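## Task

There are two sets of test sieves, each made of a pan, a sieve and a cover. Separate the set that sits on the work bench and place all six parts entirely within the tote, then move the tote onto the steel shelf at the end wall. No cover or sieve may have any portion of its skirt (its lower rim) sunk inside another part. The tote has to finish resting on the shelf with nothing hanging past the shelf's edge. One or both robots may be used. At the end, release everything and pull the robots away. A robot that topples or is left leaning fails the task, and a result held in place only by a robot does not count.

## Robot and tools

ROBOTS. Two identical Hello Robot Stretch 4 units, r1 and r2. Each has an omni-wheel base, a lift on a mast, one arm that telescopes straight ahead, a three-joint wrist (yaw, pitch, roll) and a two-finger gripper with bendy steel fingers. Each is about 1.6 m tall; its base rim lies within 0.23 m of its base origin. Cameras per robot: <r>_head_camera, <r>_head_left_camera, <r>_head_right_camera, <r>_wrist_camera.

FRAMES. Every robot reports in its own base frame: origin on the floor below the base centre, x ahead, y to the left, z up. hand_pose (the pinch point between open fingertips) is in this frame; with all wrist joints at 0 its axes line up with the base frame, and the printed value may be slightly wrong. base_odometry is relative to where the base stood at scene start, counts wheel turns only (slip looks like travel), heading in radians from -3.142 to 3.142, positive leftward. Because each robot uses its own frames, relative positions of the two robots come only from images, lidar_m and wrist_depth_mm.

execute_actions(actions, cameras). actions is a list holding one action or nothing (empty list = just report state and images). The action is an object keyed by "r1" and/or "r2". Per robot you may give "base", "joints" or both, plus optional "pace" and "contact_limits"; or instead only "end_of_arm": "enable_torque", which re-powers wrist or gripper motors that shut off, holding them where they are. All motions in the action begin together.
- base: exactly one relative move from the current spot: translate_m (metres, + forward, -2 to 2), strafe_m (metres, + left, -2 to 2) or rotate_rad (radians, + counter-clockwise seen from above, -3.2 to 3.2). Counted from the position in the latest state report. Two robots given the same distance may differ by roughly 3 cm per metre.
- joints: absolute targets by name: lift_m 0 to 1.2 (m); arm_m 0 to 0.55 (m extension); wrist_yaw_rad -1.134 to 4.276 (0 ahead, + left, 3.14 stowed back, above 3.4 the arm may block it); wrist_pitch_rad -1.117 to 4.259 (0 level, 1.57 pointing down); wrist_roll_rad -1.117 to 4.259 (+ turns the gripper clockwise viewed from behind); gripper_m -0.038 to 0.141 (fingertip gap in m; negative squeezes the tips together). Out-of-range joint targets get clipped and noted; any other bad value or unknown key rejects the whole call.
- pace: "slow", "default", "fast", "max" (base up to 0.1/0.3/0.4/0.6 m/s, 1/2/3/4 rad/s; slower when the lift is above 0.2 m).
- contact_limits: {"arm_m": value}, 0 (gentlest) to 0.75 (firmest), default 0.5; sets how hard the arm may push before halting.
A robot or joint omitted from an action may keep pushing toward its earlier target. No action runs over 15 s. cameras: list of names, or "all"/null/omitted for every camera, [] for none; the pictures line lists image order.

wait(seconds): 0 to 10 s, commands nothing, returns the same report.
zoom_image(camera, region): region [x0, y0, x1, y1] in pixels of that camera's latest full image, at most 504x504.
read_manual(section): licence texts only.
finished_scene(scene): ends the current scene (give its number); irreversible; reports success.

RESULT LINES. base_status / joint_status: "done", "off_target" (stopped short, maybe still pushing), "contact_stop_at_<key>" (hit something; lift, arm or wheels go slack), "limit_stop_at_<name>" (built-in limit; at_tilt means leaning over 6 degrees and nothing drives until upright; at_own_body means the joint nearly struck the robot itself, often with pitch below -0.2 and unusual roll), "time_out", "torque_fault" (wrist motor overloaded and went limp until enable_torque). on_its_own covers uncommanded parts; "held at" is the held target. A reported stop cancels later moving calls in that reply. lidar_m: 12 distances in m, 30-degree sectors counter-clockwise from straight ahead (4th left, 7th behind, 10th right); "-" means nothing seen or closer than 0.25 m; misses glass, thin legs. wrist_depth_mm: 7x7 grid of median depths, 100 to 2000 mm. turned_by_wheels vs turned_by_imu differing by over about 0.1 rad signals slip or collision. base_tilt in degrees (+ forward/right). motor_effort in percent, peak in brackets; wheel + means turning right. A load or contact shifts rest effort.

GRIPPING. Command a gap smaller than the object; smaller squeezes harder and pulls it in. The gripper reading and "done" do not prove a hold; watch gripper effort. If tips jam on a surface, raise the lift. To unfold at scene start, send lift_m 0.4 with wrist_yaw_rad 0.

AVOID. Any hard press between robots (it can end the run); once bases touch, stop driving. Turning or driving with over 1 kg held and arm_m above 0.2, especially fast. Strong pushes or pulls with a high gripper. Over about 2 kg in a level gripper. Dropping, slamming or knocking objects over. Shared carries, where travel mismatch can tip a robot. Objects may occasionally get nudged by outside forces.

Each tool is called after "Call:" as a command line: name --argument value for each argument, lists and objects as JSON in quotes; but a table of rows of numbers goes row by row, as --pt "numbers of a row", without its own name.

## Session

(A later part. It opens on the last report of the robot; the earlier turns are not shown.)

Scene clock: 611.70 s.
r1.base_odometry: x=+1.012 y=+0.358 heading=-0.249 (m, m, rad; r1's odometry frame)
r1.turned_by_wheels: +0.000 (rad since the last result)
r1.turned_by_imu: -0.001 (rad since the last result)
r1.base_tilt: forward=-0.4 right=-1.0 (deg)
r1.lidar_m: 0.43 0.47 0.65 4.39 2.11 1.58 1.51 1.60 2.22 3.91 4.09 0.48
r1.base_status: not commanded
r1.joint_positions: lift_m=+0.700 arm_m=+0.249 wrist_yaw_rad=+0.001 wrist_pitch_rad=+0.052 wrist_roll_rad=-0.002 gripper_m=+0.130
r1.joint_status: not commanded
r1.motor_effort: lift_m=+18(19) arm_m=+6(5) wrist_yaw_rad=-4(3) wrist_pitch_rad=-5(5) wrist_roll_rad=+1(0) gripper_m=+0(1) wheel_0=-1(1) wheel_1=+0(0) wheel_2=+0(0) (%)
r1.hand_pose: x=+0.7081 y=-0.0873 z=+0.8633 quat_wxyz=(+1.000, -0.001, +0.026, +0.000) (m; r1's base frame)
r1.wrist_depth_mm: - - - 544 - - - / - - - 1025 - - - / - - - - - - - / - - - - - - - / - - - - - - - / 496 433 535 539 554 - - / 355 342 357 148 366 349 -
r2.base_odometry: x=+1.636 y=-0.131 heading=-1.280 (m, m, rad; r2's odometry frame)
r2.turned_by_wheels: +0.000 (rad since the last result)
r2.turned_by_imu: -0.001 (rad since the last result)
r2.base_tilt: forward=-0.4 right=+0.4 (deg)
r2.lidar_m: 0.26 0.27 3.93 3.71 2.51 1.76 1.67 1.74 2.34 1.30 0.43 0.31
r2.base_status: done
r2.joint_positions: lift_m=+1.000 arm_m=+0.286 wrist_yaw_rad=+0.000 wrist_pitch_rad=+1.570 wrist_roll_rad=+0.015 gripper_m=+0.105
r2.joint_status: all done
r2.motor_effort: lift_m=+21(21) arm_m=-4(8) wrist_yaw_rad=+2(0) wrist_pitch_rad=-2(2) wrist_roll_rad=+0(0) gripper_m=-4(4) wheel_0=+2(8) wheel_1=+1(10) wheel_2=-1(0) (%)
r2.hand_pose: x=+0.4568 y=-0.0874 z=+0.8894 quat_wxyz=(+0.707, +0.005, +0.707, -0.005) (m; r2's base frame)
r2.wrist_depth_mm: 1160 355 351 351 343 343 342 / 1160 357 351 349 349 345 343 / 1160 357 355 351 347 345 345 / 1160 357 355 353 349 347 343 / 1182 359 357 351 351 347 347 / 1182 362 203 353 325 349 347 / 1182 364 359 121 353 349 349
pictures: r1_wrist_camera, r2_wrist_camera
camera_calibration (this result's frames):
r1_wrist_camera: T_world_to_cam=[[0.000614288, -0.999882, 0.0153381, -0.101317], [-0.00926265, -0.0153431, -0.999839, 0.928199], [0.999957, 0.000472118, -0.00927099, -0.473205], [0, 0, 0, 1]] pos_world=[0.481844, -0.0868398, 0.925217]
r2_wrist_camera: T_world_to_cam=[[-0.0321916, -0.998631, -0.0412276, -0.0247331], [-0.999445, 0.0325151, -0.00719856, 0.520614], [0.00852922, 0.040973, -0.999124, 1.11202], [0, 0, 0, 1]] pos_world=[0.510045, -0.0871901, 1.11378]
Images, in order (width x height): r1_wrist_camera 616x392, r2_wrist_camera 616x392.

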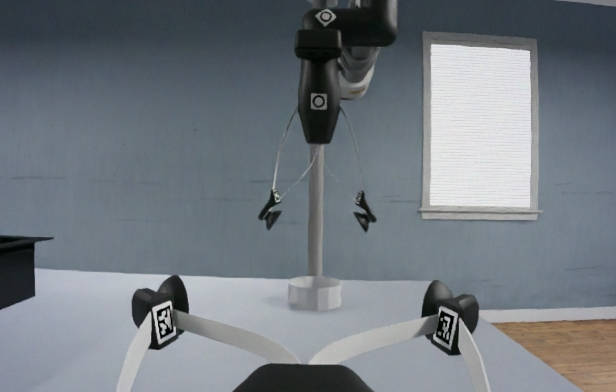

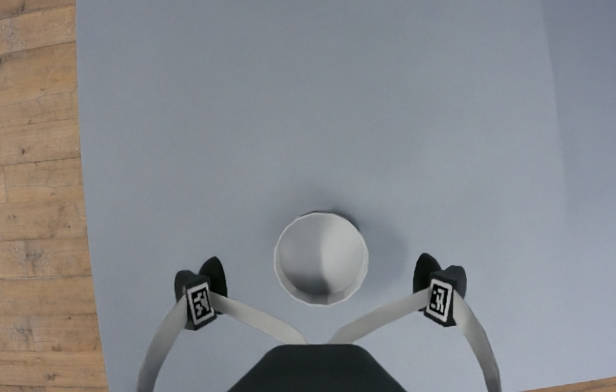

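Call:
execute_actions --actions '[{"r2": {"joints": {"lift_m": 0.897, "arm_m": 0.289, "gripper_m": 0.092}, "pace": "fast"}}]' --cameras '["r1_wrist_camera"]'

Call:
zoom_image --camera "r1_wrist_camera" --region '[240, 210, 390, 320]'

Scene clock: 619.57 s.
r1.base_odometry: x=+1.012 y=+0.358 heading=-0.249 (m, m, rad; r1's odometry frame)
r1.turned_by_wheels: +0.000 (rad since the last result)
r1.turned_by_imu: -0.001 (rad since the last result)
r1.base_tilt: forward=-0.4 right=-1.0 (deg)
r1.lidar_m: 0.45 0.43 0.69 4.41 2.11 1.60 1.53 1.61 2.24 3.94 4.08 0.45
r1.base_status: not commanded
r1.joint_positions: lift_m=+0.700 arm_m=+0.249 wrist_yaw_rad=+0.001 wrist_pitch_rad=+0.052 wrist_roll_rad=-0.002 gripper_m=+0.130
r1.joint_status: not commanded
r1.motor_effort: lift_m=+19(19) arm_m=+6(6) wrist_yaw_rad=-1(3) wrist_pitch_rad=-4(5) wrist_roll_rad=+0(1) gripper_m=+0(1) wheel_0=-1(1) wheel_1=+0(0) wheel_2=+0(0) (%)
r1.hand_pose: x=+0.7081 y=-0.0873 z=+0.8633 quat_wxyz=(+1.000, -0.001, +0.026, +0.000) (m; r1's base frame)
r1.wrist_depth_mm: - - - - - - - / - - - - 554 - - / - - - 1078 - - - / - - - - - - - / - - - - - - - / 492 433 535 539 549 - - / 355 342 359 148 368 351 -
r2.base_odometry: x=+1.636 y=-0.131 heading=-1.280 (m, m, rad; r2's odometry frame)
r2.turned_by_wheels: +0.000 (rad since the last result)
r2.turned_by_imu: -0.001 (rad since the last result)
r2.base_tilt: forward=-0.4 right=+0.4 (deg)
r2.lidar_m: 0.25 0.27 3.90 3.71 2.52 1.73 1.67 1.74 2.35 1.33 0.43 0.31
r2.base_status: not commanded
r2.joint_positions: lift_m=+0.897 arm_m=+0.288 wrist_yaw_rad=+0.000 wrist_pitch_rad=+1.570 wrist_roll_rad=+0.015 gripper_m=+0.092
r2.joint_status: all done
r2.motor_effort: lift_m=+13(18) arm_m=+4(4) wrist_yaw_rad=+1(3) wrist_pitch_rad=-1(1) wrist_roll_rad=+0(1) gripper_m=-5(2) wheel_0=+2(2) wheel_1=+2(2) wheel_2=-1(1) (%)
r2.hand_pose: x=+0.4593 y=-0.0874 z=+0.7870 quat_wxyz=(+0.707, +0.005, +0.707, -0.005) (m; r2's base frame)
r2.wrist_depth_mm: 253 251 248 246 245 243 - / 254 252 249 248 245 243 242 / 254 252 249 248 246 245 242 / 255 253 252 250 247 245 243 / 256 254 251 248 247 245 245 / 257 255 202 248 213 247 245 / 258 256 254 121 249 247 -
pictures: r1_wrist_camera
camera_calibration (this result's frames):
r1_wrist_camera: T_world_to_cam=[[0.000614229, -0.999882, 0.0153381, -0.101317], [-0.00926265, -0.0153431, -0.999839, 0.928199], [0.999957, 0.000472059, -0.00927099, -0.473205], [0, 0, 0, 1]] pos_world=[0.481844, -0.0868398, 0.925217]
Images, in order (width x height): r1_wrist_camera 616x392.

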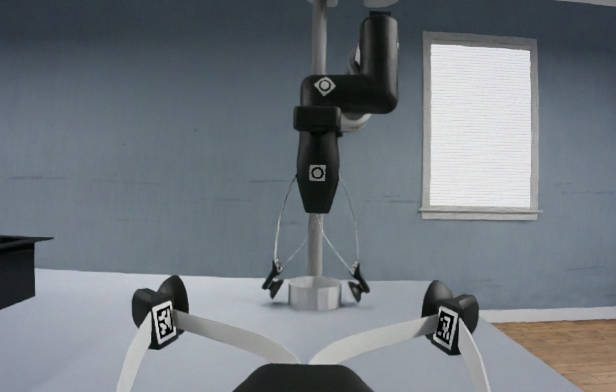

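Region (240, 210, 390, 320) of r1_wrist_camera's 616x392 image, scaled by 3.360; it fills the top 370 rows of this view, and the rest is white.

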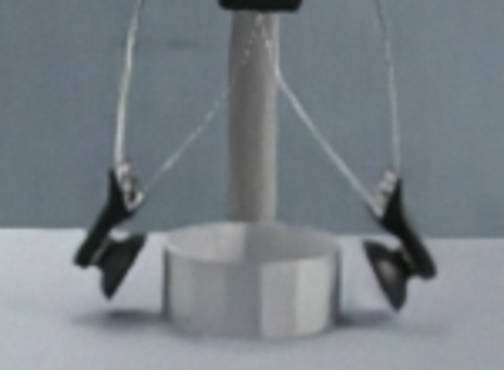

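Call:
execute_actions --actions '[{"r2": {"joints": {"lift_m": 0.893, "gripper_m": 0.05}, "pace": "default"}}]' --cameras '["r1_wrist_camera"]'

Call:
zoom_image --camera "r1_wrist_camera" --region '[240, 210, 390, 320]'

Scene clock: 627.17 s.
r1.base_odometry: x=+1.012 y=+0.358 heading=-0.249 (m, m, rad; r1's odometry frame)
r1.turned_by_wheels: +0.000 (rad since the last result)
r1.turned_by_imu: -0.001 (rad since the last result)
r1.base_tilt: forward=-0.4 right=-1.0 (deg)
r1.lidar_m: 0.45 0.46 0.66 4.39 2.11 1.60 1.52 1.62 2.24 3.93 4.11 0.46
r1.base_status: not commanded
r1.joint_positions: lift_m=+0.700 arm_m=+0.249 wrist_yaw_rad=+0.001 wrist_pitch_rad=+0.052 wrist_roll_rad=-0.002 gripper_m=+0.130
r1.joint_status: not commanded
r1.motor_effort: lift_m=+19(19) arm_m=+6(6) wrist_yaw_rad=-2(2) wrist_pitch_rad=-5(4) wrist_roll_rad=+0(1) gripper_m=+0(2) wheel_0=-1(1) wheel_1=+0(0) wheel_2=+0(0) (%)
r1.hand_pose: x=+0.7081 y=-0.0873 z=+0.8633 quat_wxyz=(+1.000, -0.001, +0.026, +0.000) (m; r1's base frame)
r1.wrist_depth_mm: - - - - - - - / - - - - 549 - - / - - - 1025 - - - / - - - - - - - / - - - - - - - / 496 433 530 535 549 - - / 355 342 357 148 364 349 -
r2.base_odometry: x=+1.636 y=-0.131 heading=-1.280 (m, m, rad; r2's odometry frame)
r2.turned_by_wheels: +0.000 (rad since the last result)
r2.turned_by_imu: -0.001 (rad since the last result)
r2.base_tilt: forward=-0.4 right=+0.3 (deg)
r2.lidar_m: 0.25 0.28 3.90 3.70 2.49 1.77 1.65 1.74 2.37 1.30 0.43 0.30
r2.base_status: not commanded
r2.joint_positions: lift_m=+0.893 arm_m=+0.288 wrist_yaw_rad=+0.000 wrist_pitch_rad=+1.570 wrist_roll_rad=+0.015 gripper_m=+0.050
r2.joint_status: all done
r2.motor_effort: lift_m=+13(13) arm_m=+4(4) wrist_yaw_rad=+1(2) wrist_pitch_rad=-2(1) wrist_roll_rad=+0(1) gripper_m=-13(17) wheel_0=+2(2) wheel_1=+2(2) wheel_2=-1(0) (%)
r2.hand_pose: x=+0.4593 y=-0.0874 z=+0.7831 quat_wxyz=(+0.707, +0.005, +0.707, -0.005) (m; r2's base frame)
r2.wrist_depth_mm: 248 246 245 242 240 239 - / 249 247 245 244 241 239 237 / 250 248 246 244 242 240 238 / 251 249 246 245 243 241 240 / 251 250 247 238 243 241 240 / 252 251 196 239 206 242 240 / 254 252 249 123 245 244 -
pictures: r1_wrist_camera
camera_calibration (this result's frames):
r1_wrist_camera: T_world_to_cam=[[0.00061429, -0.999882, 0.0153381, -0.101317], [-0.00926262, -0.0153432, -0.999839, 0.928199], [0.999957, 0.00047212, -0.00927096, -0.473205], [0, 0, 0, 1]] pos_world=[0.481844, -0.0868398, 0.925217]
Images, in order (width x height): r1_wrist_camera 616x392.

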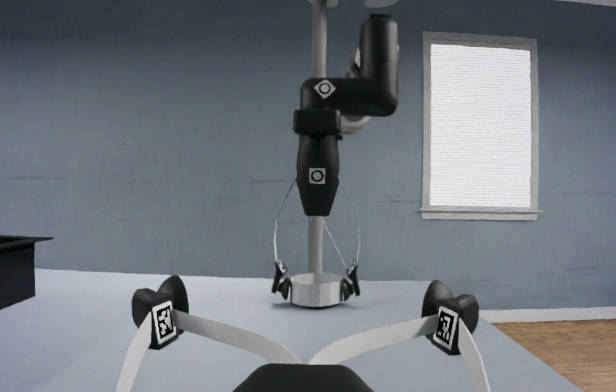

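Region (240, 210, 390, 320) of r1_wrist_camera's 616x392 image, scaled by 3.360; it fills the top 370 rows of this view, and the rest is white.

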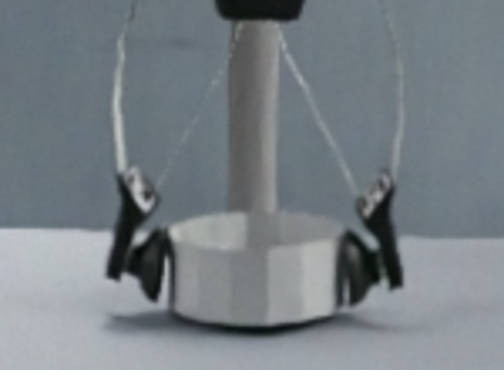

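Call:
execute_actions --actions '[{"r2": {"base": {"strafe_m": -0.517}, "joints": {"lift_m": 1.015, "arm_m": 0.406}, "pace": "default"}, "r1": {"base": {"strafe_m": 0.54}, "joints": {"arm_m": 0.0, "lift_m": 0.66, "wrist_pitch_rad": 0.0}, "pace": "default"}}]' --cameras '["r2_wrist_camera", "r1_wrist_camera", "r1_head_camera"]'

Scene clock: 645.17 s.
r1.base_odometry: x=+1.145 y=+0.881 heading=-0.249 (m, m, rad; r1's odometry frame)
r1.turned_by_wheels: +0.000 (rad since the last result)
r1.turned_by_imu: +0.000 (rad since the last result)
r1.base_tilt: forward=-0.4 right=-1.0 (deg)
r1.lidar_m: 0.44 0.46 0.64 3.86 2.13 1.55 1.51 1.59 2.24 4.47 0.63 0.48
r1.base_status: done
r1.joint_positions: lift_m=+0.660 arm_m=+0.002 wrist_yaw_rad=+0.000 wrist_pitch_rad=+0.002 wrist_roll_rad=-0.002 gripper_m=+0.130
r1.joint_status: all done
r1.motor_effort: lift_m=+19(17) arm_m=-5(4) wrist_yaw_rad=-1(3) wrist_pitch_rad=-5(7) wrist_roll_rad=+0(1) gripper_m=+0(1) wheel_0=-1(11) wheel_1=+1(8) wheel_2=+0(2) (%)
r1.hand_pose: x=+0.4610 y=-0.0874 z=+0.8377 quat_wxyz=(+1.000, -0.001, +0.001, +0.000) (m; r1's base frame)
r1.wrist_depth_mm: - - - - - - - / - - - - - - - / - - - - - - - / - - - - - - - / - - 759 415 421 - - / 459 392 407 415 418 459 508 / 314 301 315 148 324 309 342
r2.base_odometry: x=+1.141 y=-0.279 heading=-1.280 (m, m, rad; r2's odometry frame)
r2.turned_by_wheels: +0.000 (rad since the last result)
r2.turned_by_imu: -0.002 (rad since the last result)
r2.base_tilt: forward=-0.5 right=+0.4 (deg)
r2.lidar_m: 0.28 0.29 0.40 4.22 2.45 1.70 1.66 1.74 2.31 4.05 0.43 0.31
r2.base_status: done
r2.joint_positions: lift_m=+1.015 arm_m=+0.405 wrist_yaw_rad=+0.000 wrist_pitch_rad=+1.570 wrist_roll_rad=+0.015 gripper_m=+0.050
r2.joint_status: all done
r2.motor_effort: lift_m=+22(22) arm_m=+4(2) wrist_yaw_rad=+1(2) wrist_pitch_rad=+1(2) wrist_roll_rad=+0(0) gripper_m=-14(11) wheel_0=-3(9) wheel_1=+0(7) wheel_2=-1(2) (%)
r2.hand_pose: x=+0.5764 y=-0.0874 z=+0.9044 quat_wxyz=(+0.707, +0.005, +0.707, -0.005) (m; r2's base frame)
r2.wrist_depth_mm: 373 370 340 359 342 297 355 / 373 370 364 362 359 300 357 / 375 373 366 364 342 296 357 / 377 375 368 364 362 300 359 / 377 375 332 238 364 310 359 / 379 375 196 239 206 273 362 / 379 379 285 123 278 277 362
pictures: r1_head_camera, r1_wrist_camera, r2_wrist_camera
camera_calibration (this result's frames):
r1_wrist_camera: T_world_to_cam=[[-0.000732794, -0.999882, 0.0153246, -0.100307], [0.040683, -0.0153417, -0.999054, 0.876591], [0.999172, -0.00010865, 0.0406895, -0.267861], [0, 0, 0, 1]] pos_world=[0.231903, -0.0868756, 0.888198]
r2_wrist_camera: T_world_to_cam=[[-0.0320938, -0.998634, -0.0412369, -0.0203158], [-0.999446, 0.032429, -0.00748676, 0.640474], [0.00881381, 0.0409738, -0.999121, 1.12578], [0, 0, 0, 1]] pos_world=[0.629545, -0.0871855, 1.12875]
Images, in order (width x height): r1_head_camera 420x560, r1_wrist_camera 616x392, r2_wrist_camera 616x392.

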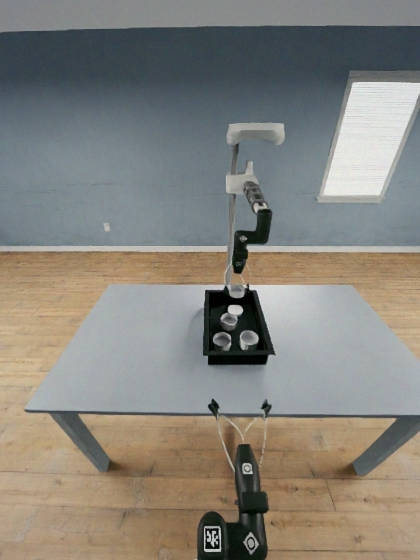

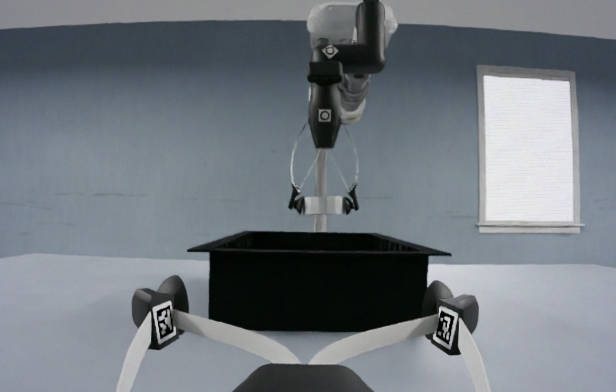

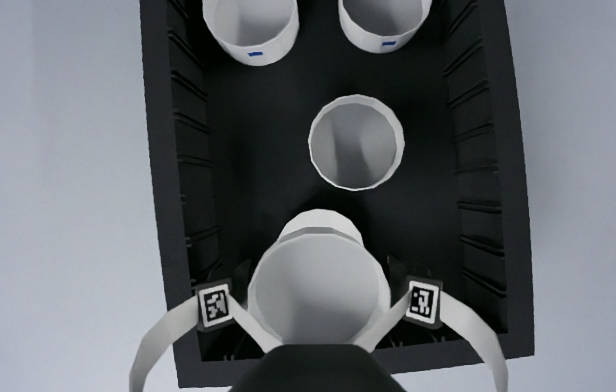

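Call:
execute_actions --actions '[{"r2": {"joints": {"lift_m": 0.918, "arm_m": 0.41}, "pace": "default"}, "r1": {"base": {"strafe_m": -0.186}, "joints": {"lift_m": 0.95, "wrist_yaw_rad": 3.14, "wrist_pitch_rad": 2.39, "wrist_roll_rad": 1.57, "gripper_m": 0.07}, "pace": "default"}}]' --cameras '["r2_wrist_camera", "r1_wrist_camera", "r1_head_camera"]'

Scene clock: 723.23 s.
r1.base_odometry: x=+1.099 y=+0.701 heading=-0.249 (m, m, rad; r1's odometry frame)
r1.turned_by_wheels: +0.000 (rad since the last result)
r1.turned_by_imu: -0.072 (rad since the last result)
r1.base_tilt: forward=-0.4 right=-1.0 (deg)
r1.lidar_m: 0.42 0.46 0.63 4.06 2.25 1.59 1.51 1.52 2.08 4.27 0.67 0.46
r1.base_status: done
r1.joint_positions: lift_m=+0.950 arm_m=+0.001 wrist_yaw_rad=+3.140 wrist_pitch_rad=+2.388 wrist_roll_rad=+1.570 gripper_m=+0.070
r1.joint_status: all done
r1.motor_effort: lift_m=+23(25) arm_m=-1(5) wrist_yaw_rad=+0(93) wrist_pitch_rad=+7(100) wrist_roll_rad=+1(50) gripper_m=-4(7) wheel_0=+1(13) wheel_1=-2(16) wheel_2=-1(14) (%)
r1.hand_pose: x=+0.3823 y=+0.0870 z=+0.9306 quat_wxyz=(+0.657, -0.658, +0.261, +0.260) (m; r1's base frame)
r1.wrist_depth_mm: 891 1078 477 477 640 - - / 917 1060 477 477 597 - - / 904 1060 1160 473 517 768 - / 904 1025 1182 473 517 759 - / 904 1042 1160 469 508 759 - / 904 1025 215 473 224 931 - / 904 991 407 145 569 931 -
r2.base_odometry: x=+1.141 y=-0.279 heading=-1.280 (m, m, rad; r2's odometry frame)
r2.turned_by_wheels: +0.000 (rad since the last result)
r2.turned_by_imu: -0.001 (rad since the last result)
r2.base_tilt: forward=-0.5 right=+0.4 (deg)
r2.lidar_m: 0.27 0.29 0.42 4.24 2.49 1.76 1.65 1.70 2.32 4.07 0.46 0.30
r2.base_status: not commanded
r2.joint_positions: lift_m=+0.918 arm_m=+0.409 wrist_yaw_rad=+0.000 wrist_pitch_rad=+1.570 wrist_roll_rad=+0.015 gripper_m=+0.050
r2.joint_status: all done
r2.motor_effort: lift_m=+13(21) arm_m=+4(7) wrist_yaw_rad=+2(1) wrist_pitch_rad=+1(1) wrist_roll_rad=-1(0) gripper_m=-14(11) wheel_0=-3(2) wheel_1=+0(0) wheel_2=-1(1) (%)
r2.hand_pose: x=+0.5804 y=-0.0874 z=+0.8080 quat_wxyz=(+0.707, +0.005, +0.707, -0.005) (m; r2's base frame)
r2.wrist_depth_mm: 228 215 266 265 262 260 - / 274 216 267 265 245 262 200 / 274 212 268 248 246 262 212 / 277 206 268 267 264 263 211 / 277 200 271 237 265 264 216 / 279 186 196 239 206 264 223 / 279 186 271 123 262 234 -
pictures: r1_head_camera, r1_wrist_camera, r2_wrist_camera
camera_calibration (this result's frames):
r1_wrist_camera: T_world_to_cam=[[0.683667, 0.0131229, 0.729676, -0.94192], [0.0392678, -0.999051, -0.0188243, 0.149229], [0.728736, 0.0415224, -0.683534, 0.580765], [0, 0, 0, 1]] pos_world=[0.214876, 0.137334, 1.08708]
r2_wrist_camera: T_world_to_cam=[[-0.0320957, -0.998634, -0.0412354, -0.0241602], [-0.999446, 0.0324291, -0.00744042, 0.643709], [0.00876748, 0.0409738, -0.999122, 1.02952], [0, 0, 0, 1]] pos_world=[0.63355, -0.0871855, 1.03241]
Images, in order (width x height): r1_head_camera 420x560, r1_wrist_camera 616x392, r2_wrist_camera 616x392.

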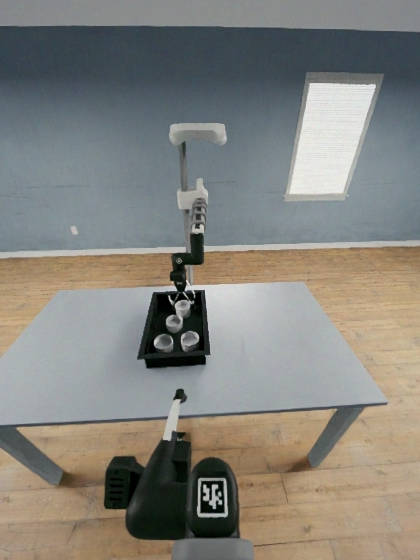

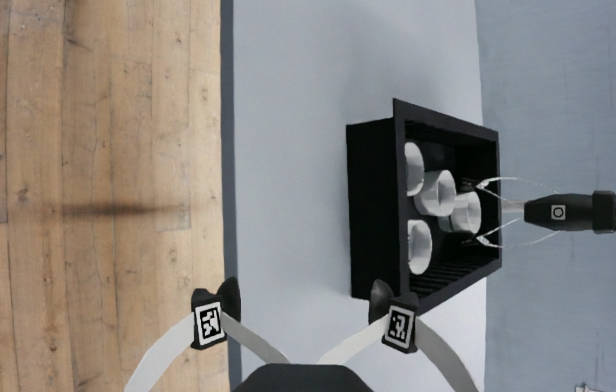

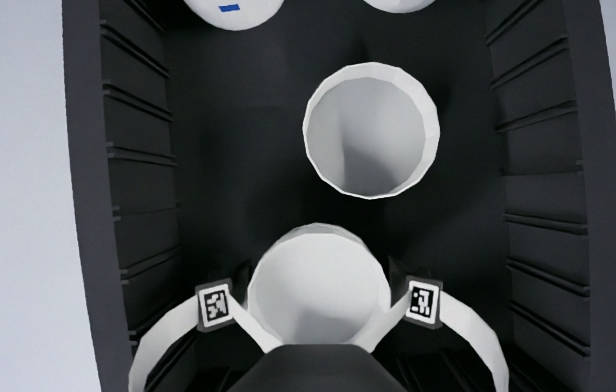

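Call:
execute_actions --actions '[{"r2": {"joints": {"gripper_m": 0.095}, "pace": "default"}, "r1": {"base": {"rotate_rad": 0.075}, "pace": "default"}}]' --cameras '["r2_wrist_camera", "r1_wrist_camera", "r1_head_camera"]'

Scene clock: 729.80 s.
r1.base_odometry: x=+1.099 y=+0.701 heading=-0.175 (m, m, rad; r1's odometry frame)
r1.turned_by_wheels: +0.074 (rad since the last result)
r1.turned_by_imu: +0.075 (rad since the last result)
r1.base_tilt: forward=-0.4 right=-1.0 (deg)
r1.lidar_m: 0.44 0.46 0.65 4.06 2.09 1.60 1.50 1.59 2.21 4.26 0.63 0.43
r1.base_status: done
r1.joint_positions: lift_m=+0.950 arm_m=+0.001 wrist_yaw_rad=+3.140 wrist_pitch_rad=+2.388 wrist_roll_rad=+1.570 gripper_m=+0.070
r1.joint_status: not commanded
r1.motor_effort: lift_m=+23(24) arm_m=-1(1) wrist_yaw_rad=-1(0) wrist_pitch_rad=+8(7) wrist_roll_rad=+2(1) gripper_m=-4(4) wheel_0=-1(4) wheel_1=-4(7) wheel_2=-3(7) (%)
r1.hand_pose: x=+0.3822 y=+0.0870 z=+0.9306 quat_wxyz=(+0.657, -0.658, +0.261, +0.260) (m; r1's base frame)
r1.wrist_depth_mm: 904 1042 1205 477 634 - - / 917 1060 1205 473 634 976 - / 904 1042 1182 480 574 946 - / 891 1042 1160 473 517 768 - / 904 1042 1138 469 512 778 634 / 891 1042 214 469 223 759 - / 917 976 399 145 554 - -
r2.base_odometry: x=+1.141 y=-0.279 heading=-1.280 (m, m, rad; r2's odometry frame)
r2.turned_by_wheels: +0.000 (rad since the last result)
r2.turned_by_imu: -0.001 (rad since the last result)
r2.base_tilt: forward=-0.4 right=+0.3 (deg)
r2.lidar_m: 0.28 0.30 0.42 4.22 2.47 1.73 1.64 1.72 2.34 4.09 0.44 0.32
r2.base_status: not commanded
r2.joint_positions: lift_m=+0.918 arm_m=+0.409 wrist_yaw_rad=+0.000 wrist_pitch_rad=+1.570 wrist_roll_rad=+0.015 gripper_m=+0.095
r2.joint_status: all done
r2.motor_effort: lift_m=+14(14) arm_m=+4(5) wrist_yaw_rad=+1(2) wrist_pitch_rad=-2(1) wrist_roll_rad=-1(0) gripper_m=-1(10) wheel_0=-3(2) wheel_1=+0(0) wheel_2=-1(1) (%)
r2.hand_pose: x=+0.5804 y=-0.0874 z=+0.8080 quat_wxyz=(+0.707, +0.005, +0.707, -0.005) (m; r2's base frame)
r2.wrist_depth_mm: 229 220 267 265 263 259 - / 274 216 268 266 246 260 200 / 276 212 268 248 247 263 211 / 276 207 270 267 264 263 211 / 277 200 270 244 266 265 215 / 279 186 201 245 228 265 223 / 279 186 272 121 262 238 -
pictures: r1_head_camera, r1_wrist_camera, r2_wrist_camera
camera_calibration (this result's frames):
r1_wrist_camera: T_world_to_cam=[[0.683666, 0.0132039, 0.729676, -0.94192], [0.0393861, -0.999047, -0.0188242, 0.149209], [0.728732, 0.0416085, -0.683534, 0.580765], [0, 0, 0, 1]] pos_world=[0.21486, 0.137339, 1.08708]
r2_wrist_camera: T_world_to_cam=[[-0.0320962, -0.998634, -0.041235, -0.0241604], [-0.999446, 0.0324289, -0.00742636, 0.643695], [0.00875342, 0.0409738, -0.999122, 1.02953], [0, 0, 0, 1]] pos_world=[0.633552, -0.0871855, 1.03241]
Images, in order (width x height): r1_head_camera 420x560, r1_wrist_camera 616x392, r2_wrist_camera 616x392.

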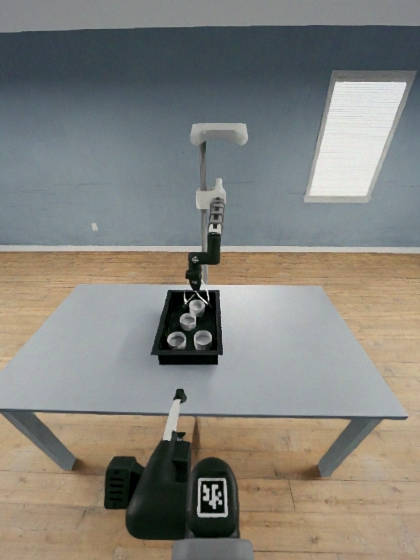

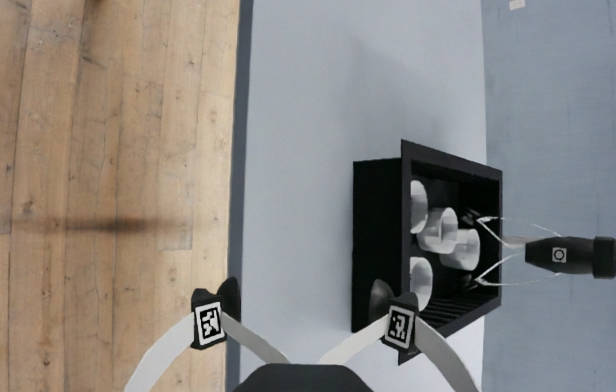

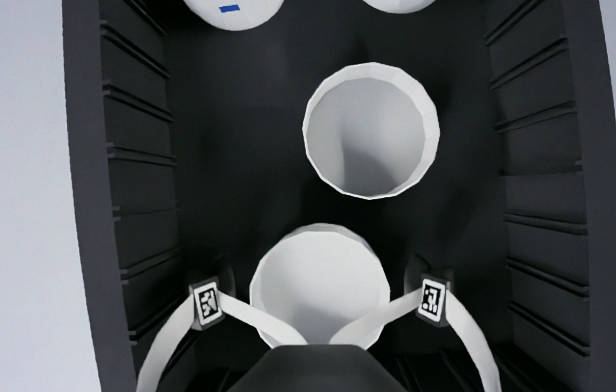

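Call:
execute_actions --actions '[{"r2": {"joints": {"lift_m": 1.02}, "pace": "fast"}, "r1": {"base": {"rotate_rad": -0.03}, "joints": {"wrist_pitch_rad": 2.19, "gripper_m": 0.08}, "pace": "default"}}]' --cameras '[]'

Call:
execute_actions --actions '[{"r2": {"base": {"rotate_rad": 0.03}, "joints": {"arm_m": 0.08, "wrist_pitch_rad": 0.95, "wrist_roll_rad": 1.57, "gripper_m": 0.08}, "pace": "default"}, "r1": {"base": {"translate_m": 0.15}, "joints": {"lift_m": 0.90, "arm_m": 0.06}, "pace": "default"}}]' --cameras '["r2_wrist_camera", "r1_wrist_camera", "r1_head_camera", "r2_head_camera"]'

Scene clock: 802.93 s.
r1.base_odometry: x=+1.099 y=+0.701 heading=-0.205 (m, m, rad; r1's odometry frame)
r1.turned_by_wheels: -0.030 (rad since the last result)
r1.turned_by_imu: -0.031 (rad since the last result)
r1.base_tilt: forward=-0.4 right=-1.0 (deg)
r1.lidar_m: 0.43 0.48 0.64 4.03 2.20 1.61 1.51 1.57 2.18 4.27 0.67 0.46
r1.base_status: done
r1.joint_positions: lift_m=+0.950 arm_m=+0.001 wrist_yaw_rad=+3.140 wrist_pitch_rad=+2.189 wrist_roll_rad=+1.570 gripper_m=+0.080
r1.joint_status: all done
r1.motor_effort: lift_m=+23(23) arm_m=-1(1) wrist_yaw_rad=+0(1) wrist_pitch_rad=+5(3) wrist_roll_rad=+1(1) gripper_m=-3(2) wheel_0=+0(5) wheel_1=+1(4) wheel_2=+3(5) (%)
r1.hand_pose: x=+0.3391 y=+0.0871 z=+0.8930 quat_wxyz=(+0.628, -0.628, +0.325, +0.324) (m; r1's base frame)
r1.wrist_depth_mm: 878 976 1138 1255 469 603 798 / 878 976 1118 1229 466 591 788 / 878 991 1118 1229 469 512 699 / 878 976 1118 1229 462 480 691 / 878 976 1118 1182 459 484 668 / 878 946 220 1229 217 480 615 / 866 904 1078 145 439 554 759
r2.base_odometry: x=+1.141 y=-0.279 heading=-1.280 (m, m, rad; r2's odometry frame)
r2.turned_by_wheels: +0.000 (rad since the last result)
r2.turned_by_imu: -0.001 (rad since the last result)
r2.base_tilt: forward=-0.4 right=+0.3 (deg)
r2.lidar_m: 0.28 0.31 0.41 4.21 2.49 1.77 1.65 1.71 2.35 4.05 0.45 0.31
r2.base_status: not commanded
r2.joint_positions: lift_m=+1.020 arm_m=+0.409 wrist_yaw_rad=+0.000 wrist_pitch_rad=+1.570 wrist_roll_rad=+0.015 gripper_m=+0.095
r2.joint_status: all done
r2.motor_effort: lift_m=+21(22) arm_m=+4(4) wrist_yaw_rad=+1(1) wrist_pitch_rad=-1(1) wrist_roll_rad=+0(1) gripper_m=-1(0) wheel_0=-2(3) wheel_1=+0(0) wheel_2=-1(1) (%)
r2.hand_pose: x=+0.5804 y=-0.0874 z=+0.9094 quat_wxyz=(+0.707, +0.005, +0.707, -0.005) (m; r2's base frame)
r2.wrist_depth_mm: 377 375 343 362 345 309 362 / 377 375 368 368 364 301 362 / 379 375 370 368 349 312 362 / 382 379 370 370 368 300 364 / 382 379 340 347 366 309 366 / 387 382 200 347 300 279 368 / 384 382 289 121 283 282 368
pictures: none
No camera images: the call's "cameras" was empty. Leave "cameras" out to get every camera's image.

Scene clock: 805.03 s.
r1.base_odometry: x=+1.246 y=+0.670 heading=-0.205 (m, m, rad; r1's odometry frame)
r1.turned_by_wheels: +0.000 (rad since the last result)
r1.turned_by_imu: +0.000 (rad since the last result)
r1.base_tilt: forward=-0.4 right=-1.0 (deg)
r1.lidar_m: 0.28 0.32 0.46 4.04 2.36 1.73 1.67 1.73 2.37 4.26 0.45 0.32
r1.base_status: done
r1.joint_positions: lift_m=+0.900 arm_m=+0.059 wrist_yaw_rad=+3.140 wrist_pitch_rad=+2.189 wrist_roll_rad=+1.570 gripper_m=+0.080
r1.joint_status: all done
r1.motor_effort: lift_m=+18(23) arm_m=+5(9) wrist_yaw_rad=+0(1) wrist_pitch_rad=+5(6) wrist_roll_rad=+1(2) gripper_m=-2(3) wheel_0=+2(8) wheel_1=+2(9) wheel_2=-2(10) (%)
r1.hand_pose: x=+0.3973 y=+0.0872 z=+0.8433 quat_wxyz=(+0.628, -0.628, +0.325, +0.324) (m; r1's base frame)
r1.wrist_depth_mm: 866 260 283 330 397 500 661 / 842 259 283 330 364 462 661 / 842 259 281 327 315 404 466 / 831 259 282 325 317 439 535 / 831 258 279 327 317 459 512 / 831 256 218 322 219 436 517 / 820 251 268 145 296 351 597
r2.base_odometry: x=+1.141 y=-0.279 heading=-1.250 (m, m, rad; r2's odometry frame)
r2.turned_by_wheels: +0.030 (rad since the last result)
r2.turned_by_imu: +0.030 (rad since the last result)
r2.base_tilt: forward=-0.4 right=+0.3 (deg)
r2.lidar_m: 0.28 0.28 0.44 4.21 2.43 1.73 1.66 1.74 2.40 4.05 0.45 0.30
r2.base_status: done
r2.joint_positions: lift_m=+1.020 arm_m=+0.081 wrist_yaw_rad=+0.000 wrist_pitch_rad=+0.952 wrist_roll_rad=+1.570 gripper_m=+0.080
r2.joint_status: all done
r2.motor_effort: lift_m=+21(21) arm_m=-4(6) wrist_yaw_rad=+1(0) wrist_pitch_rad=-5(8) wrist_roll_rad=+1(3) gripper_m=-1(3) wheel_0=+1(5) wheel_1=-1(4) wheel_2=+2(5) (%)
r2.hand_pose: x=+0.4191 y=-0.0874 z=+0.9630 quat_wxyz=(+0.629, +0.628, +0.324, -0.324) (m; r2's base frame)
r2.wrist_depth_mm: - 759 580 480 407 349 931 / - 750 564 424 407 355 946 / - 647 544 427 410 355 931 / - 640 535 421 413 355 960 / - 627 564 421 410 355 931 / - 741 198 410 200 349 946 / - 778 597 120 404 342 931
pictures: r1_head_camera, r1_wrist_camera, r2_head_camera, r2_wrist_camera
camera_calibration (this result's frames):
r1_wrist_camera: T_world_to_cam=[[0.814582, 0.0132084, 0.579897, -0.814149], [0.0351565, -0.999027, -0.0266293, 0.15537], [0.578981, 0.0420789, -0.814254, 0.679806], [0, 0, 0, 1]] pos_world=[0.264134, 0.137367, 1.02979]
r2_wrist_camera: T_world_to_cam=[[-0.789615, 0.0163457, -0.613385, 0.934229], [0.0174461, 0.999839, 0.00418551, 0.130898], [0.613355, -0.00739624, -0.789773, 0.726521], [0, 0, 0, 1]] pos_world=[0.289782, -0.140774, 1.14628]
Images, in order (width x height): r1_head_camera 420x560, r1_wrist_camera 616x392, r2_head_camera 420x560, r2_wrist_camera 616x392.

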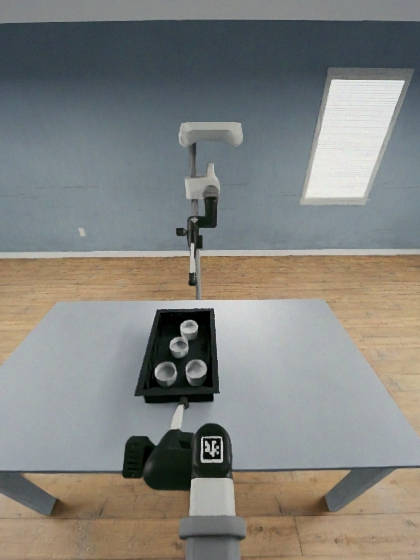

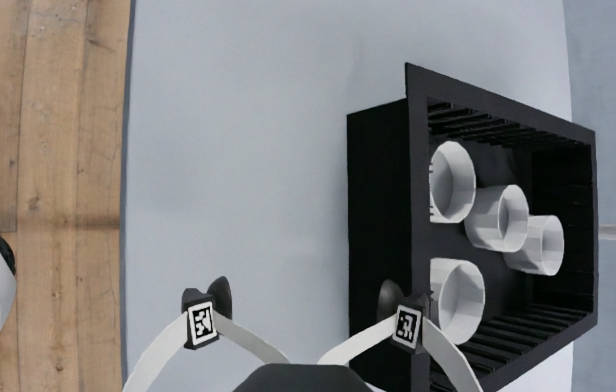

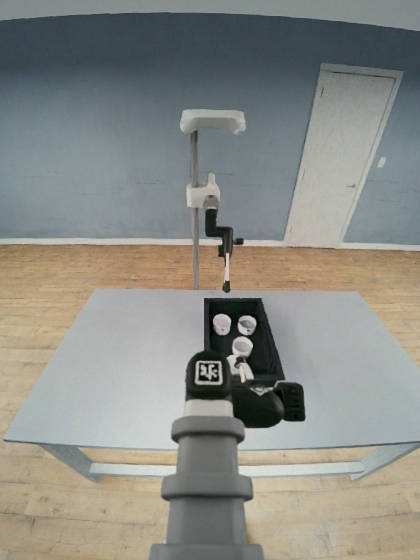

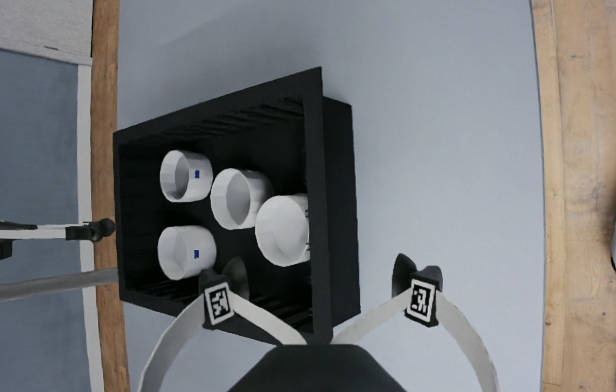

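Call:
execute_actions --actions '[{"r2": {"base": {"strafe_m": -0.043}, "joints": {"lift_m": 0.897}, "pace": "default"}, "r1": {"base": {"strafe_m": 0.023}, "joints": {"lift_m": 0.898}, "pace": "default"}}]' --cameras '[]'

Call:
execute_actions --actions '[{"r2": {"joints": {"arm_m": 0.175}, "contact_limits": {"arm_m": 0.15}, "pace": "default"}, "r1": {"joints": {"arm_m": 0.156}, "contact_limits": {"arm_m": 0.15}, "pace": "default"}}]' --cameras '["r2_wrist_camera", "r1_wrist_camera", "r1_head_camera", "r2_head_camera"]'

Scene clock: 837.17 s.
r1.base_odometry: x=+1.250 y=+0.693 heading=-0.205 (m, m, rad; r1's odometry frame)
r1.turned_by_wheels: +0.000 (rad since the last result)
r1.turned_by_imu: -0.001 (rad since the last result)
r1.base_tilt: forward=-0.4 right=-1.0 (deg)
r1.lidar_m: 0.28 0.32 0.44 3.98 2.40 1.75 1.66 1.73 2.40 4.29 0.44 0.30
r1.base_status: done
r1.joint_positions: lift_m=+0.898 arm_m=+0.059 wrist_yaw_rad=+3.140 wrist_pitch_rad=+2.189 wrist_roll_rad=+1.570 gripper_m=+0.080
r1.joint_status: all done
r1.motor_effort: lift_m=+18(16) arm_m=+5(6) wrist_yaw_rad=+0(1) wrist_pitch_rad=+5(6) wrist_roll_rad=+1(2) gripper_m=-3(3) wheel_0=+1(7) wheel_1=+1(10) wheel_2=+0(5) (%)
r1.hand_pose: x=+0.3973 y=+0.0872 z=+0.8413 quat_wxyz=(+0.628, -0.628, +0.325, +0.324) (m; r1's base frame)
r1.wrist_depth_mm: 854 259 282 329 394 508 661 / 842 258 279 329 382 492 661 / 831 258 279 325 315 368 488 / 842 258 278 324 315 445 535 / 820 255 276 320 315 442 521 / 820 254 220 319 219 452 517 / 820 249 267 146 291 382 433
r2.base_odometry: x=+1.100 y=-0.293 heading=-1.250 (m, m, rad; r2's odometry frame)
r2.turned_by_wheels: +0.000 (rad since the last result)
r2.turned_by_imu: -0.001 (rad since the last result)
r2.base_tilt: forward=-0.5 right=+0.3 (deg)
r2.lidar_m: 0.28 0.29 0.42 4.25 2.37 1.71 1.64 1.73 2.40 4.04 0.43 0.33
r2.base_status: done
r2.joint_positions: lift_m=+0.897 arm_m=+0.081 wrist_yaw_rad=+0.000 wrist_pitch_rad=+0.952 wrist_roll_rad=+1.570 gripper_m=+0.080
r2.joint_status: all done
r2.motor_effort: lift_m=+13(19) arm_m=-4(4) wrist_yaw_rad=+2(1) wrist_pitch_rad=-5(6) wrist_roll_rad=+1(0) gripper_m=+1(4) wheel_0=+0(7) wheel_1=-1(6) wheel_2=+1(0) (%)
r2.hand_pose: x=+0.4191 y=-0.0874 z=+0.8406 quat_wxyz=(+0.629, +0.628, +0.324, -0.324) (m; r2's base frame)
r2.wrist_depth_mm: - 508 394 324 276 241 842 / - 504 382 325 277 238 842 / 654 377 300 327 278 240 831 / 539 466 303 325 278 240 831 / 530 442 300 324 278 241 842 / 521 473 198 322 199 236 842 / 480 404 300 120 273 231 842
pictures: none
No camera images: the call's "cameras" was empty. Leave "cameras" out to get every camera's image.

Scene clock: 838.43 s.
r1.base_odometry: x=+1.250 y=+0.693 heading=-0.205 (m, m, rad; r1's odometry frame)
r1.turned_by_wheels: +0.000 (rad since the last result)
r1.turned_by_imu: +0.000 (rad since the last result)
r1.base_tilt: forward=-0.4 right=-1.0 (deg)
r1.lidar_m: 0.28 0.32 0.41 3.99 2.35 1.75 1.66 1.73 2.39 4.29 0.46 0.32
r1.base_status: not commanded
r1.joint_positions: lift_m=+0.898 arm_m=+0.155 wrist_yaw_rad=+3.140 wrist_pitch_rad=+2.189 wrist_roll_rad=+1.570 gripper_m=+0.080
r1.joint_status: all done
r1.motor_effort: lift_m=+19(19) arm_m=+5(6) wrist_yaw_rad=+0(2) wrist_pitch_rad=+5(6) wrist_roll_rad=+1(2) gripper_m=-2(2) wheel_0=+1(1) wheel_1=+1(1) wheel_2=+0(0) (%)
r1.contact_limits: arm_m 0.15
r1.hand_pose: x=+0.4932 y=+0.0872 z=+0.8413 quat_wxyz=(+0.628, -0.628, +0.325, +0.324) (m; r1's base frame)
r1.wrist_depth_mm: 218 244 281 327 397 500 - / 218 244 281 306 357 488 - / 217 243 278 260 332 368 477 / 216 245 279 260 345 477 466 / 216 241 277 259 368 415 449 / 215 239 220 259 218 459 455 / 213 226 267 145 325 397 439
r2.base_odometry: x=+1.100 y=-0.293 heading=-1.250 (m, m, rad; r2's odometry frame)
r2.turned_by_wheels: +0.000 (rad since the last result)
r2.turned_by_imu: +0.000 (rad since the last result)
r2.base_tilt: forward=-0.5 right=+0.3 (deg)
r2.lidar_m: 0.29 0.32 0.41 4.26 2.38 1.71 1.63 1.71 2.42 4.01 0.44 0.33
r2.base_status: not commanded
r2.joint_positions: lift_m=+0.897 arm_m=+0.174 wrist_yaw_rad=+0.000 wrist_pitch_rad=+0.951 wrist_roll_rad=+1.570 gripper_m=+0.080
r2.joint_status: all done
r2.motor_effort: lift_m=+13(14) arm_m=+4(5) wrist_yaw_rad=+1(1) wrist_pitch_rad=-3(6) wrist_roll_rad=+0(1) gripper_m=-3(1) wheel_0=+0(0) wheel_1=-1(1) wheel_2=+0(1) (%)
r2.contact_limits: arm_m 0.15
r2.hand_pose: x=+0.5126 y=-0.0874 z=+0.8407 quat_wxyz=(+0.629, +0.628, +0.324, -0.324) (m; r2's base frame)
r2.wrist_depth_mm: - 508 392 324 274 236 - / - 508 359 219 276 237 216 / - 366 342 246 271 239 216 / 462 449 375 244 271 240 218 / 462 473 359 263 267 241 218 / 891 442 198 211 199 236 218 / - 402 387 120 267 231 -
pictures: r1_head_camera, r1_wrist_camera, r2_head_camera, r2_wrist_camera
camera_calibration (this result's frames):
r1_wrist_camera: T_world_to_cam=[[0.814589, 0.0132205, 0.579889, -0.891143], [0.0351709, -0.999026, -0.0266295, 0.151938], [0.578972, 0.0420873, -0.814261, 0.622616], [0, 0, 0, 1]] pos_world=[0.360094, 0.137368, 1.02778]
r2_wrist_camera: T_world_to_cam=[[-0.789506, 0.0163192, -0.613526, 0.933085], [0.0174055, 0.99984, 0.00419684, 0.129782], [0.613496, -0.00736528, -0.789663, 0.572419], [0, 0, 0, 1]] pos_world=[0.383241, -0.140772, 1.02395]
Images, in order (width x height): r1_head_camera 420x560, r1_wrist_camera 616x392, r2_head_camera 420x560, r2_wrist_camera 616x392.

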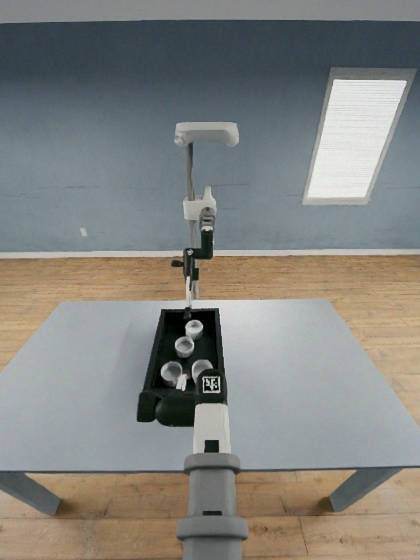

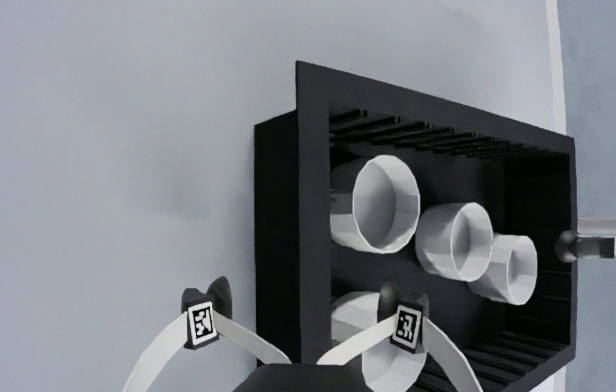

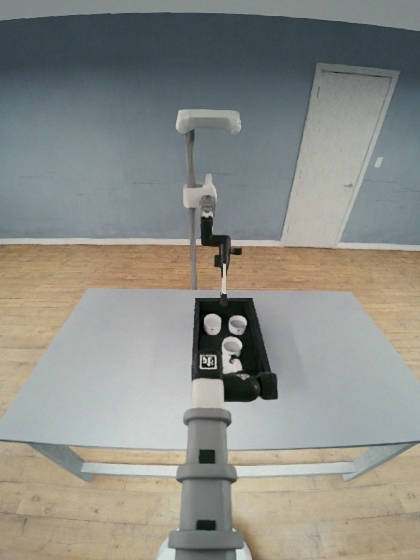

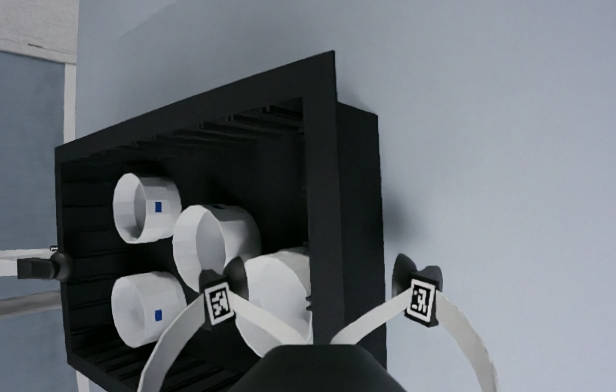

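Call:
execute_actions --actions '[{"r1": {"joints": {"arm_m": 0.164, "gripper_m": 0.03}, "contact_limits": {"arm_m": 0.15}, "pace": "default"}, "r2": {"joints": {"gripper_m": 0.03}, "pace": "default"}}]' --cameras '["r2_wrist_camera", "r1_wrist_camera"]'

Scene clock: 869.30 s.
r1.base_odometry: x=+1.250 y=+0.693 heading=-0.205 (m, m, rad; r1's odometry frame)
r1.turned_by_wheels: +0.000 (rad since the last result)
r1.turned_by_imu: -0.001 (rad since the last result)
r1.base_tilt: forward=-0.3 right=-1.0 (deg)
r1.lidar_m: 0.28 0.28 0.44 3.99 2.39 1.75 1.65 1.76 2.38 4.31 0.44 0.31
r1.base_status: not commanded
r1.joint_positions: lift_m=+0.898 arm_m=+0.163 wrist_yaw_rad=+3.140 wrist_pitch_rad=+2.189 wrist_roll_rad=+1.570 gripper_m=+0.030
r1.joint_status: all done
r1.motor_effort: lift_m=+18(19) arm_m=+6(6) wrist_yaw_rad=-1(0) wrist_pitch_rad=+7(5) wrist_roll_rad=+1(0) gripper_m=-6(5) wheel_0=+1(1) wheel_1=+1(1) wheel_2=+0(0) (%)
r1.contact_limits: arm_m 0.15
r1.hand_pose: x=+0.5012 y=+0.0872 z=+0.8413 quat_wxyz=(+0.628, -0.628, +0.325, +0.324) (m; r1's base frame)
r1.wrist_depth_mm: 218 244 281 329 394 500 - / 218 243 279 234 362 492 - / 218 244 273 259 330 351 469 / 218 243 273 258 342 480 459 / 215 240 272 257 366 415 455 / 215 240 258 212 338 449 455 / 214 230 265 154 253 407 442
r2.base_odometry: x=+1.100 y=-0.293 heading=-1.250 (m, m, rad; r2's odometry frame)
r2.turned_by_wheels: +0.000 (rad since the last result)
r2.turned_by_imu: -0.001 (rad since the last result)
r2.base_tilt: forward=-0.5 right=+0.3 (deg)
r2.lidar_m: 0.28 0.29 0.42 4.27 2.40 1.75 1.65 1.72 2.42 4.00 0.44 0.33
r2.base_status: not commanded
r2.joint_positions: lift_m=+0.897 arm_m=+0.174 wrist_yaw_rad=+0.000 wrist_pitch_rad=+0.951 wrist_roll_rad=+1.570 gripper_m=+0.030
r2.joint_status: all done
r2.motor_effort: lift_m=+13(13) arm_m=+5(4) wrist_yaw_rad=+1(1) wrist_pitch_rad=-6(6) wrist_roll_rad=-1(1) gripper_m=-4(3) wheel_0=+0(0) wheel_1=-1(1) wheel_2=+1(1) (%)
r2.hand_pose: x=+0.5126 y=-0.0874 z=+0.8407 quat_wxyz=(+0.629, +0.628, +0.324, -0.324) (m; r2's base frame)
r2.wrist_depth_mm: - 508 389 324 274 237 - / - 504 362 219 277 237 216 / - 368 340 247 271 239 217 / 466 449 375 243 271 240 217 / 462 473 366 241 267 241 218 / 891 442 195 210 191 236 218 / - 407 379 119 267 228 -
pictures: r1_wrist_camera, r2_wrist_camera
camera_calibration (this result's frames):
r1_wrist_camera: T_world_to_cam=[[0.81459, 0.0132209, 0.579886, -0.897657], [0.0351713, -0.999026, -0.0266296, 0.151657], [0.57897, 0.0420876, -0.814262, 0.617986], [0, 0, 0, 1]] pos_world=[0.368093, 0.137368, 1.02778]
r2_wrist_camera: T_world_to_cam=[[-0.789506, 0.0163197, -0.613526, 0.933086], [0.017406, 0.99984, 0.00419705, 0.129781], [0.613496, -0.00736541, -0.789663, 0.572419], [0, 0, 0, 1]] pos_world=[0.383241, -0.140772, 1.02395]
Images, in order (width x height): r1_wrist_camera 616x392, r2_wrist_camera 616x392.

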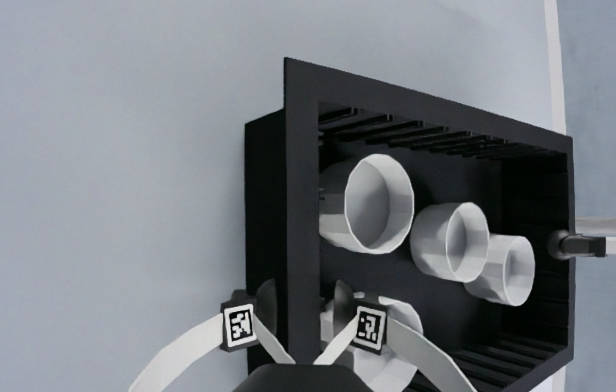

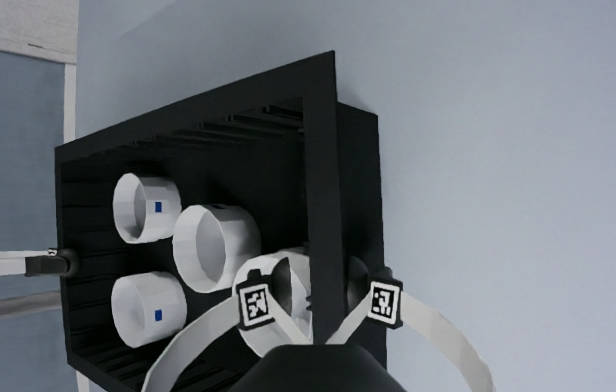

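Call:
execute_actions --actions '[{"r1": {"joints": {"gripper_m": -0.015}, "pace": "default"}, "r2": {"joints": {"gripper_m": -0.015}, "pace": "default"}}]' --cameras '["r2_wrist_camera", "r1_wrist_camera", "r1_head_left_camera"]'

Scene clock: 875.60 s.
r1.base_odometry: x=+1.250 y=+0.693 heading=-0.205 (m, m, rad; r1's odometry frame)
r1.turned_by_wheels: +0.000 (rad since the last result)
r1.turned_by_imu: -0.001 (rad since the last result)
r1.base_tilt: forward=-0.4 right=-1.0 (deg)
r1.lidar_m: 0.29 0.31 0.44 4.04 2.35 1.75 1.67 1.73 2.41 4.28 0.44 0.31
r1.base_status: not commanded
r1.joint_positions: lift_m=+0.898 arm_m=+0.163 wrist_yaw_rad=+3.137 wrist_pitch_rad=+2.192 wrist_roll_rad=+1.570 gripper_m=-0.014
r1.joint_status: all done
r1.motor_effort: lift_m=+20(20) arm_m=+3(6) wrist_yaw_rad=+7(8) wrist_pitch_rad=-5(4) wrist_roll_rad=+2(0) gripper_m=-23(23) wheel_0=+1(1) wheel_1=+1(1) wheel_2=+0(0) (%)
r1.hand_pose: x=+0.5026 y=+0.0867 z=+0.8417 quat_wxyz=(+0.629, -0.629, +0.324, +0.322) (m; r1's base frame)
r1.wrist_depth_mm: 217 245 281 327 397 500 - / 216 244 281 215 260 496 - / 216 243 272 240 325 353 452 / 216 241 272 237 336 462 452 / 216 242 272 238 362 404 436 / 215 239 257 204 309 442 449 / 213 224 257 174 248 384 436
r2.base_odometry: x=+1.100 y=-0.293 heading=-1.250 (m, m, rad; r2's odometry frame)
r2.turned_by_wheels: +0.000 (rad since the last result)
r2.turned_by_imu: -0.001 (rad since the last result)
r2.base_tilt: forward=-0.5 right=+0.4 (deg)
r2.lidar_m: 0.25 0.28 0.43 4.25 2.39 1.75 1.64 1.77 2.40 4.02 0.45 0.32
r2.base_status: not commanded
r2.joint_positions: lift_m=+0.897 arm_m=+0.175 wrist_yaw_rad=+0.002 wrist_pitch_rad=+0.950 wrist_roll_rad=+1.570 gripper_m=-0.014
r2.joint_status: all done
r2.motor_effort: lift_m=+15(15) arm_m=+2(4) wrist_yaw_rad=-4(4) wrist_pitch_rad=+0(13) wrist_roll_rad=-1(0) gripper_m=-24(20) wheel_0=+0(1) wheel_1=-1(1) wheel_2=+2(2) (%)
r2.hand_pose: x=+0.5135 y=-0.0871 z=+0.8408 quat_wxyz=(+0.629, +0.628, +0.324, -0.323) (m; r2's base frame)
r2.wrist_depth_mm: - 508 392 322 273 236 - / - 504 258 211 274 237 216 / - 359 342 235 271 238 216 / 466 436 359 244 271 239 217 / 445 469 349 213 268 240 216 / 866 430 184 202 182 236 217 / - 394 377 125 266 225 -
pictures: r1_head_left_camera, r1_wrist_camera, r2_wrist_camera
camera_calibration (this result's frames):
r1_wrist_camera: T_world_to_cam=[[0.812602, 0.0108856, 0.582717, -0.900249], [0.0324725, -0.999118, -0.0266188, 0.152531], [0.581913, 0.0405528, -0.812239, 0.614492], [0, 0, 0, 1]] pos_world=[0.36901, 0.137277, 1.02777]
r2_wrist_camera: T_world_to_cam=[[-0.788569, 0.0150731, -0.614761, 0.934329], [0.015639, 0.999868, 0.00445488, 0.130108], [0.614747, -0.00610125, -0.788701, 0.570597], [0, 0, 0, 1]] pos_world=[0.383975, -0.140693, 1.02384]
Images, in order (width x height): r1_head_left_camera 420x672, r1_wrist_camera 616x392, r2_wrist_camera 616x392.

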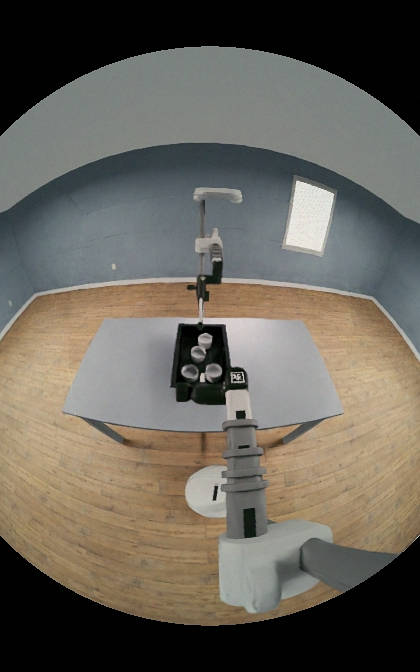

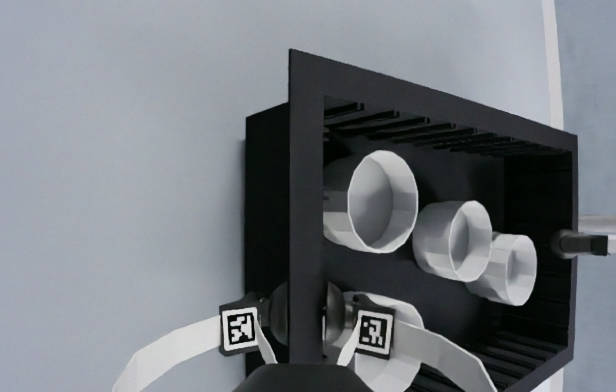

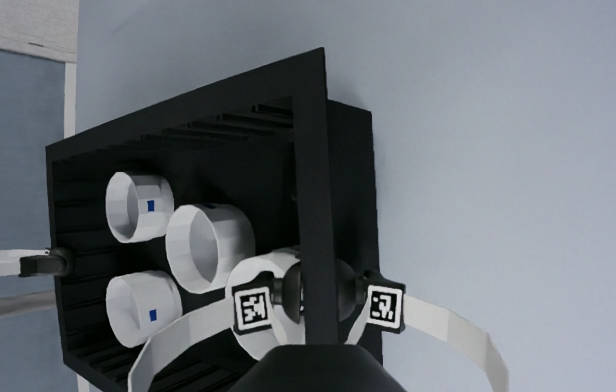

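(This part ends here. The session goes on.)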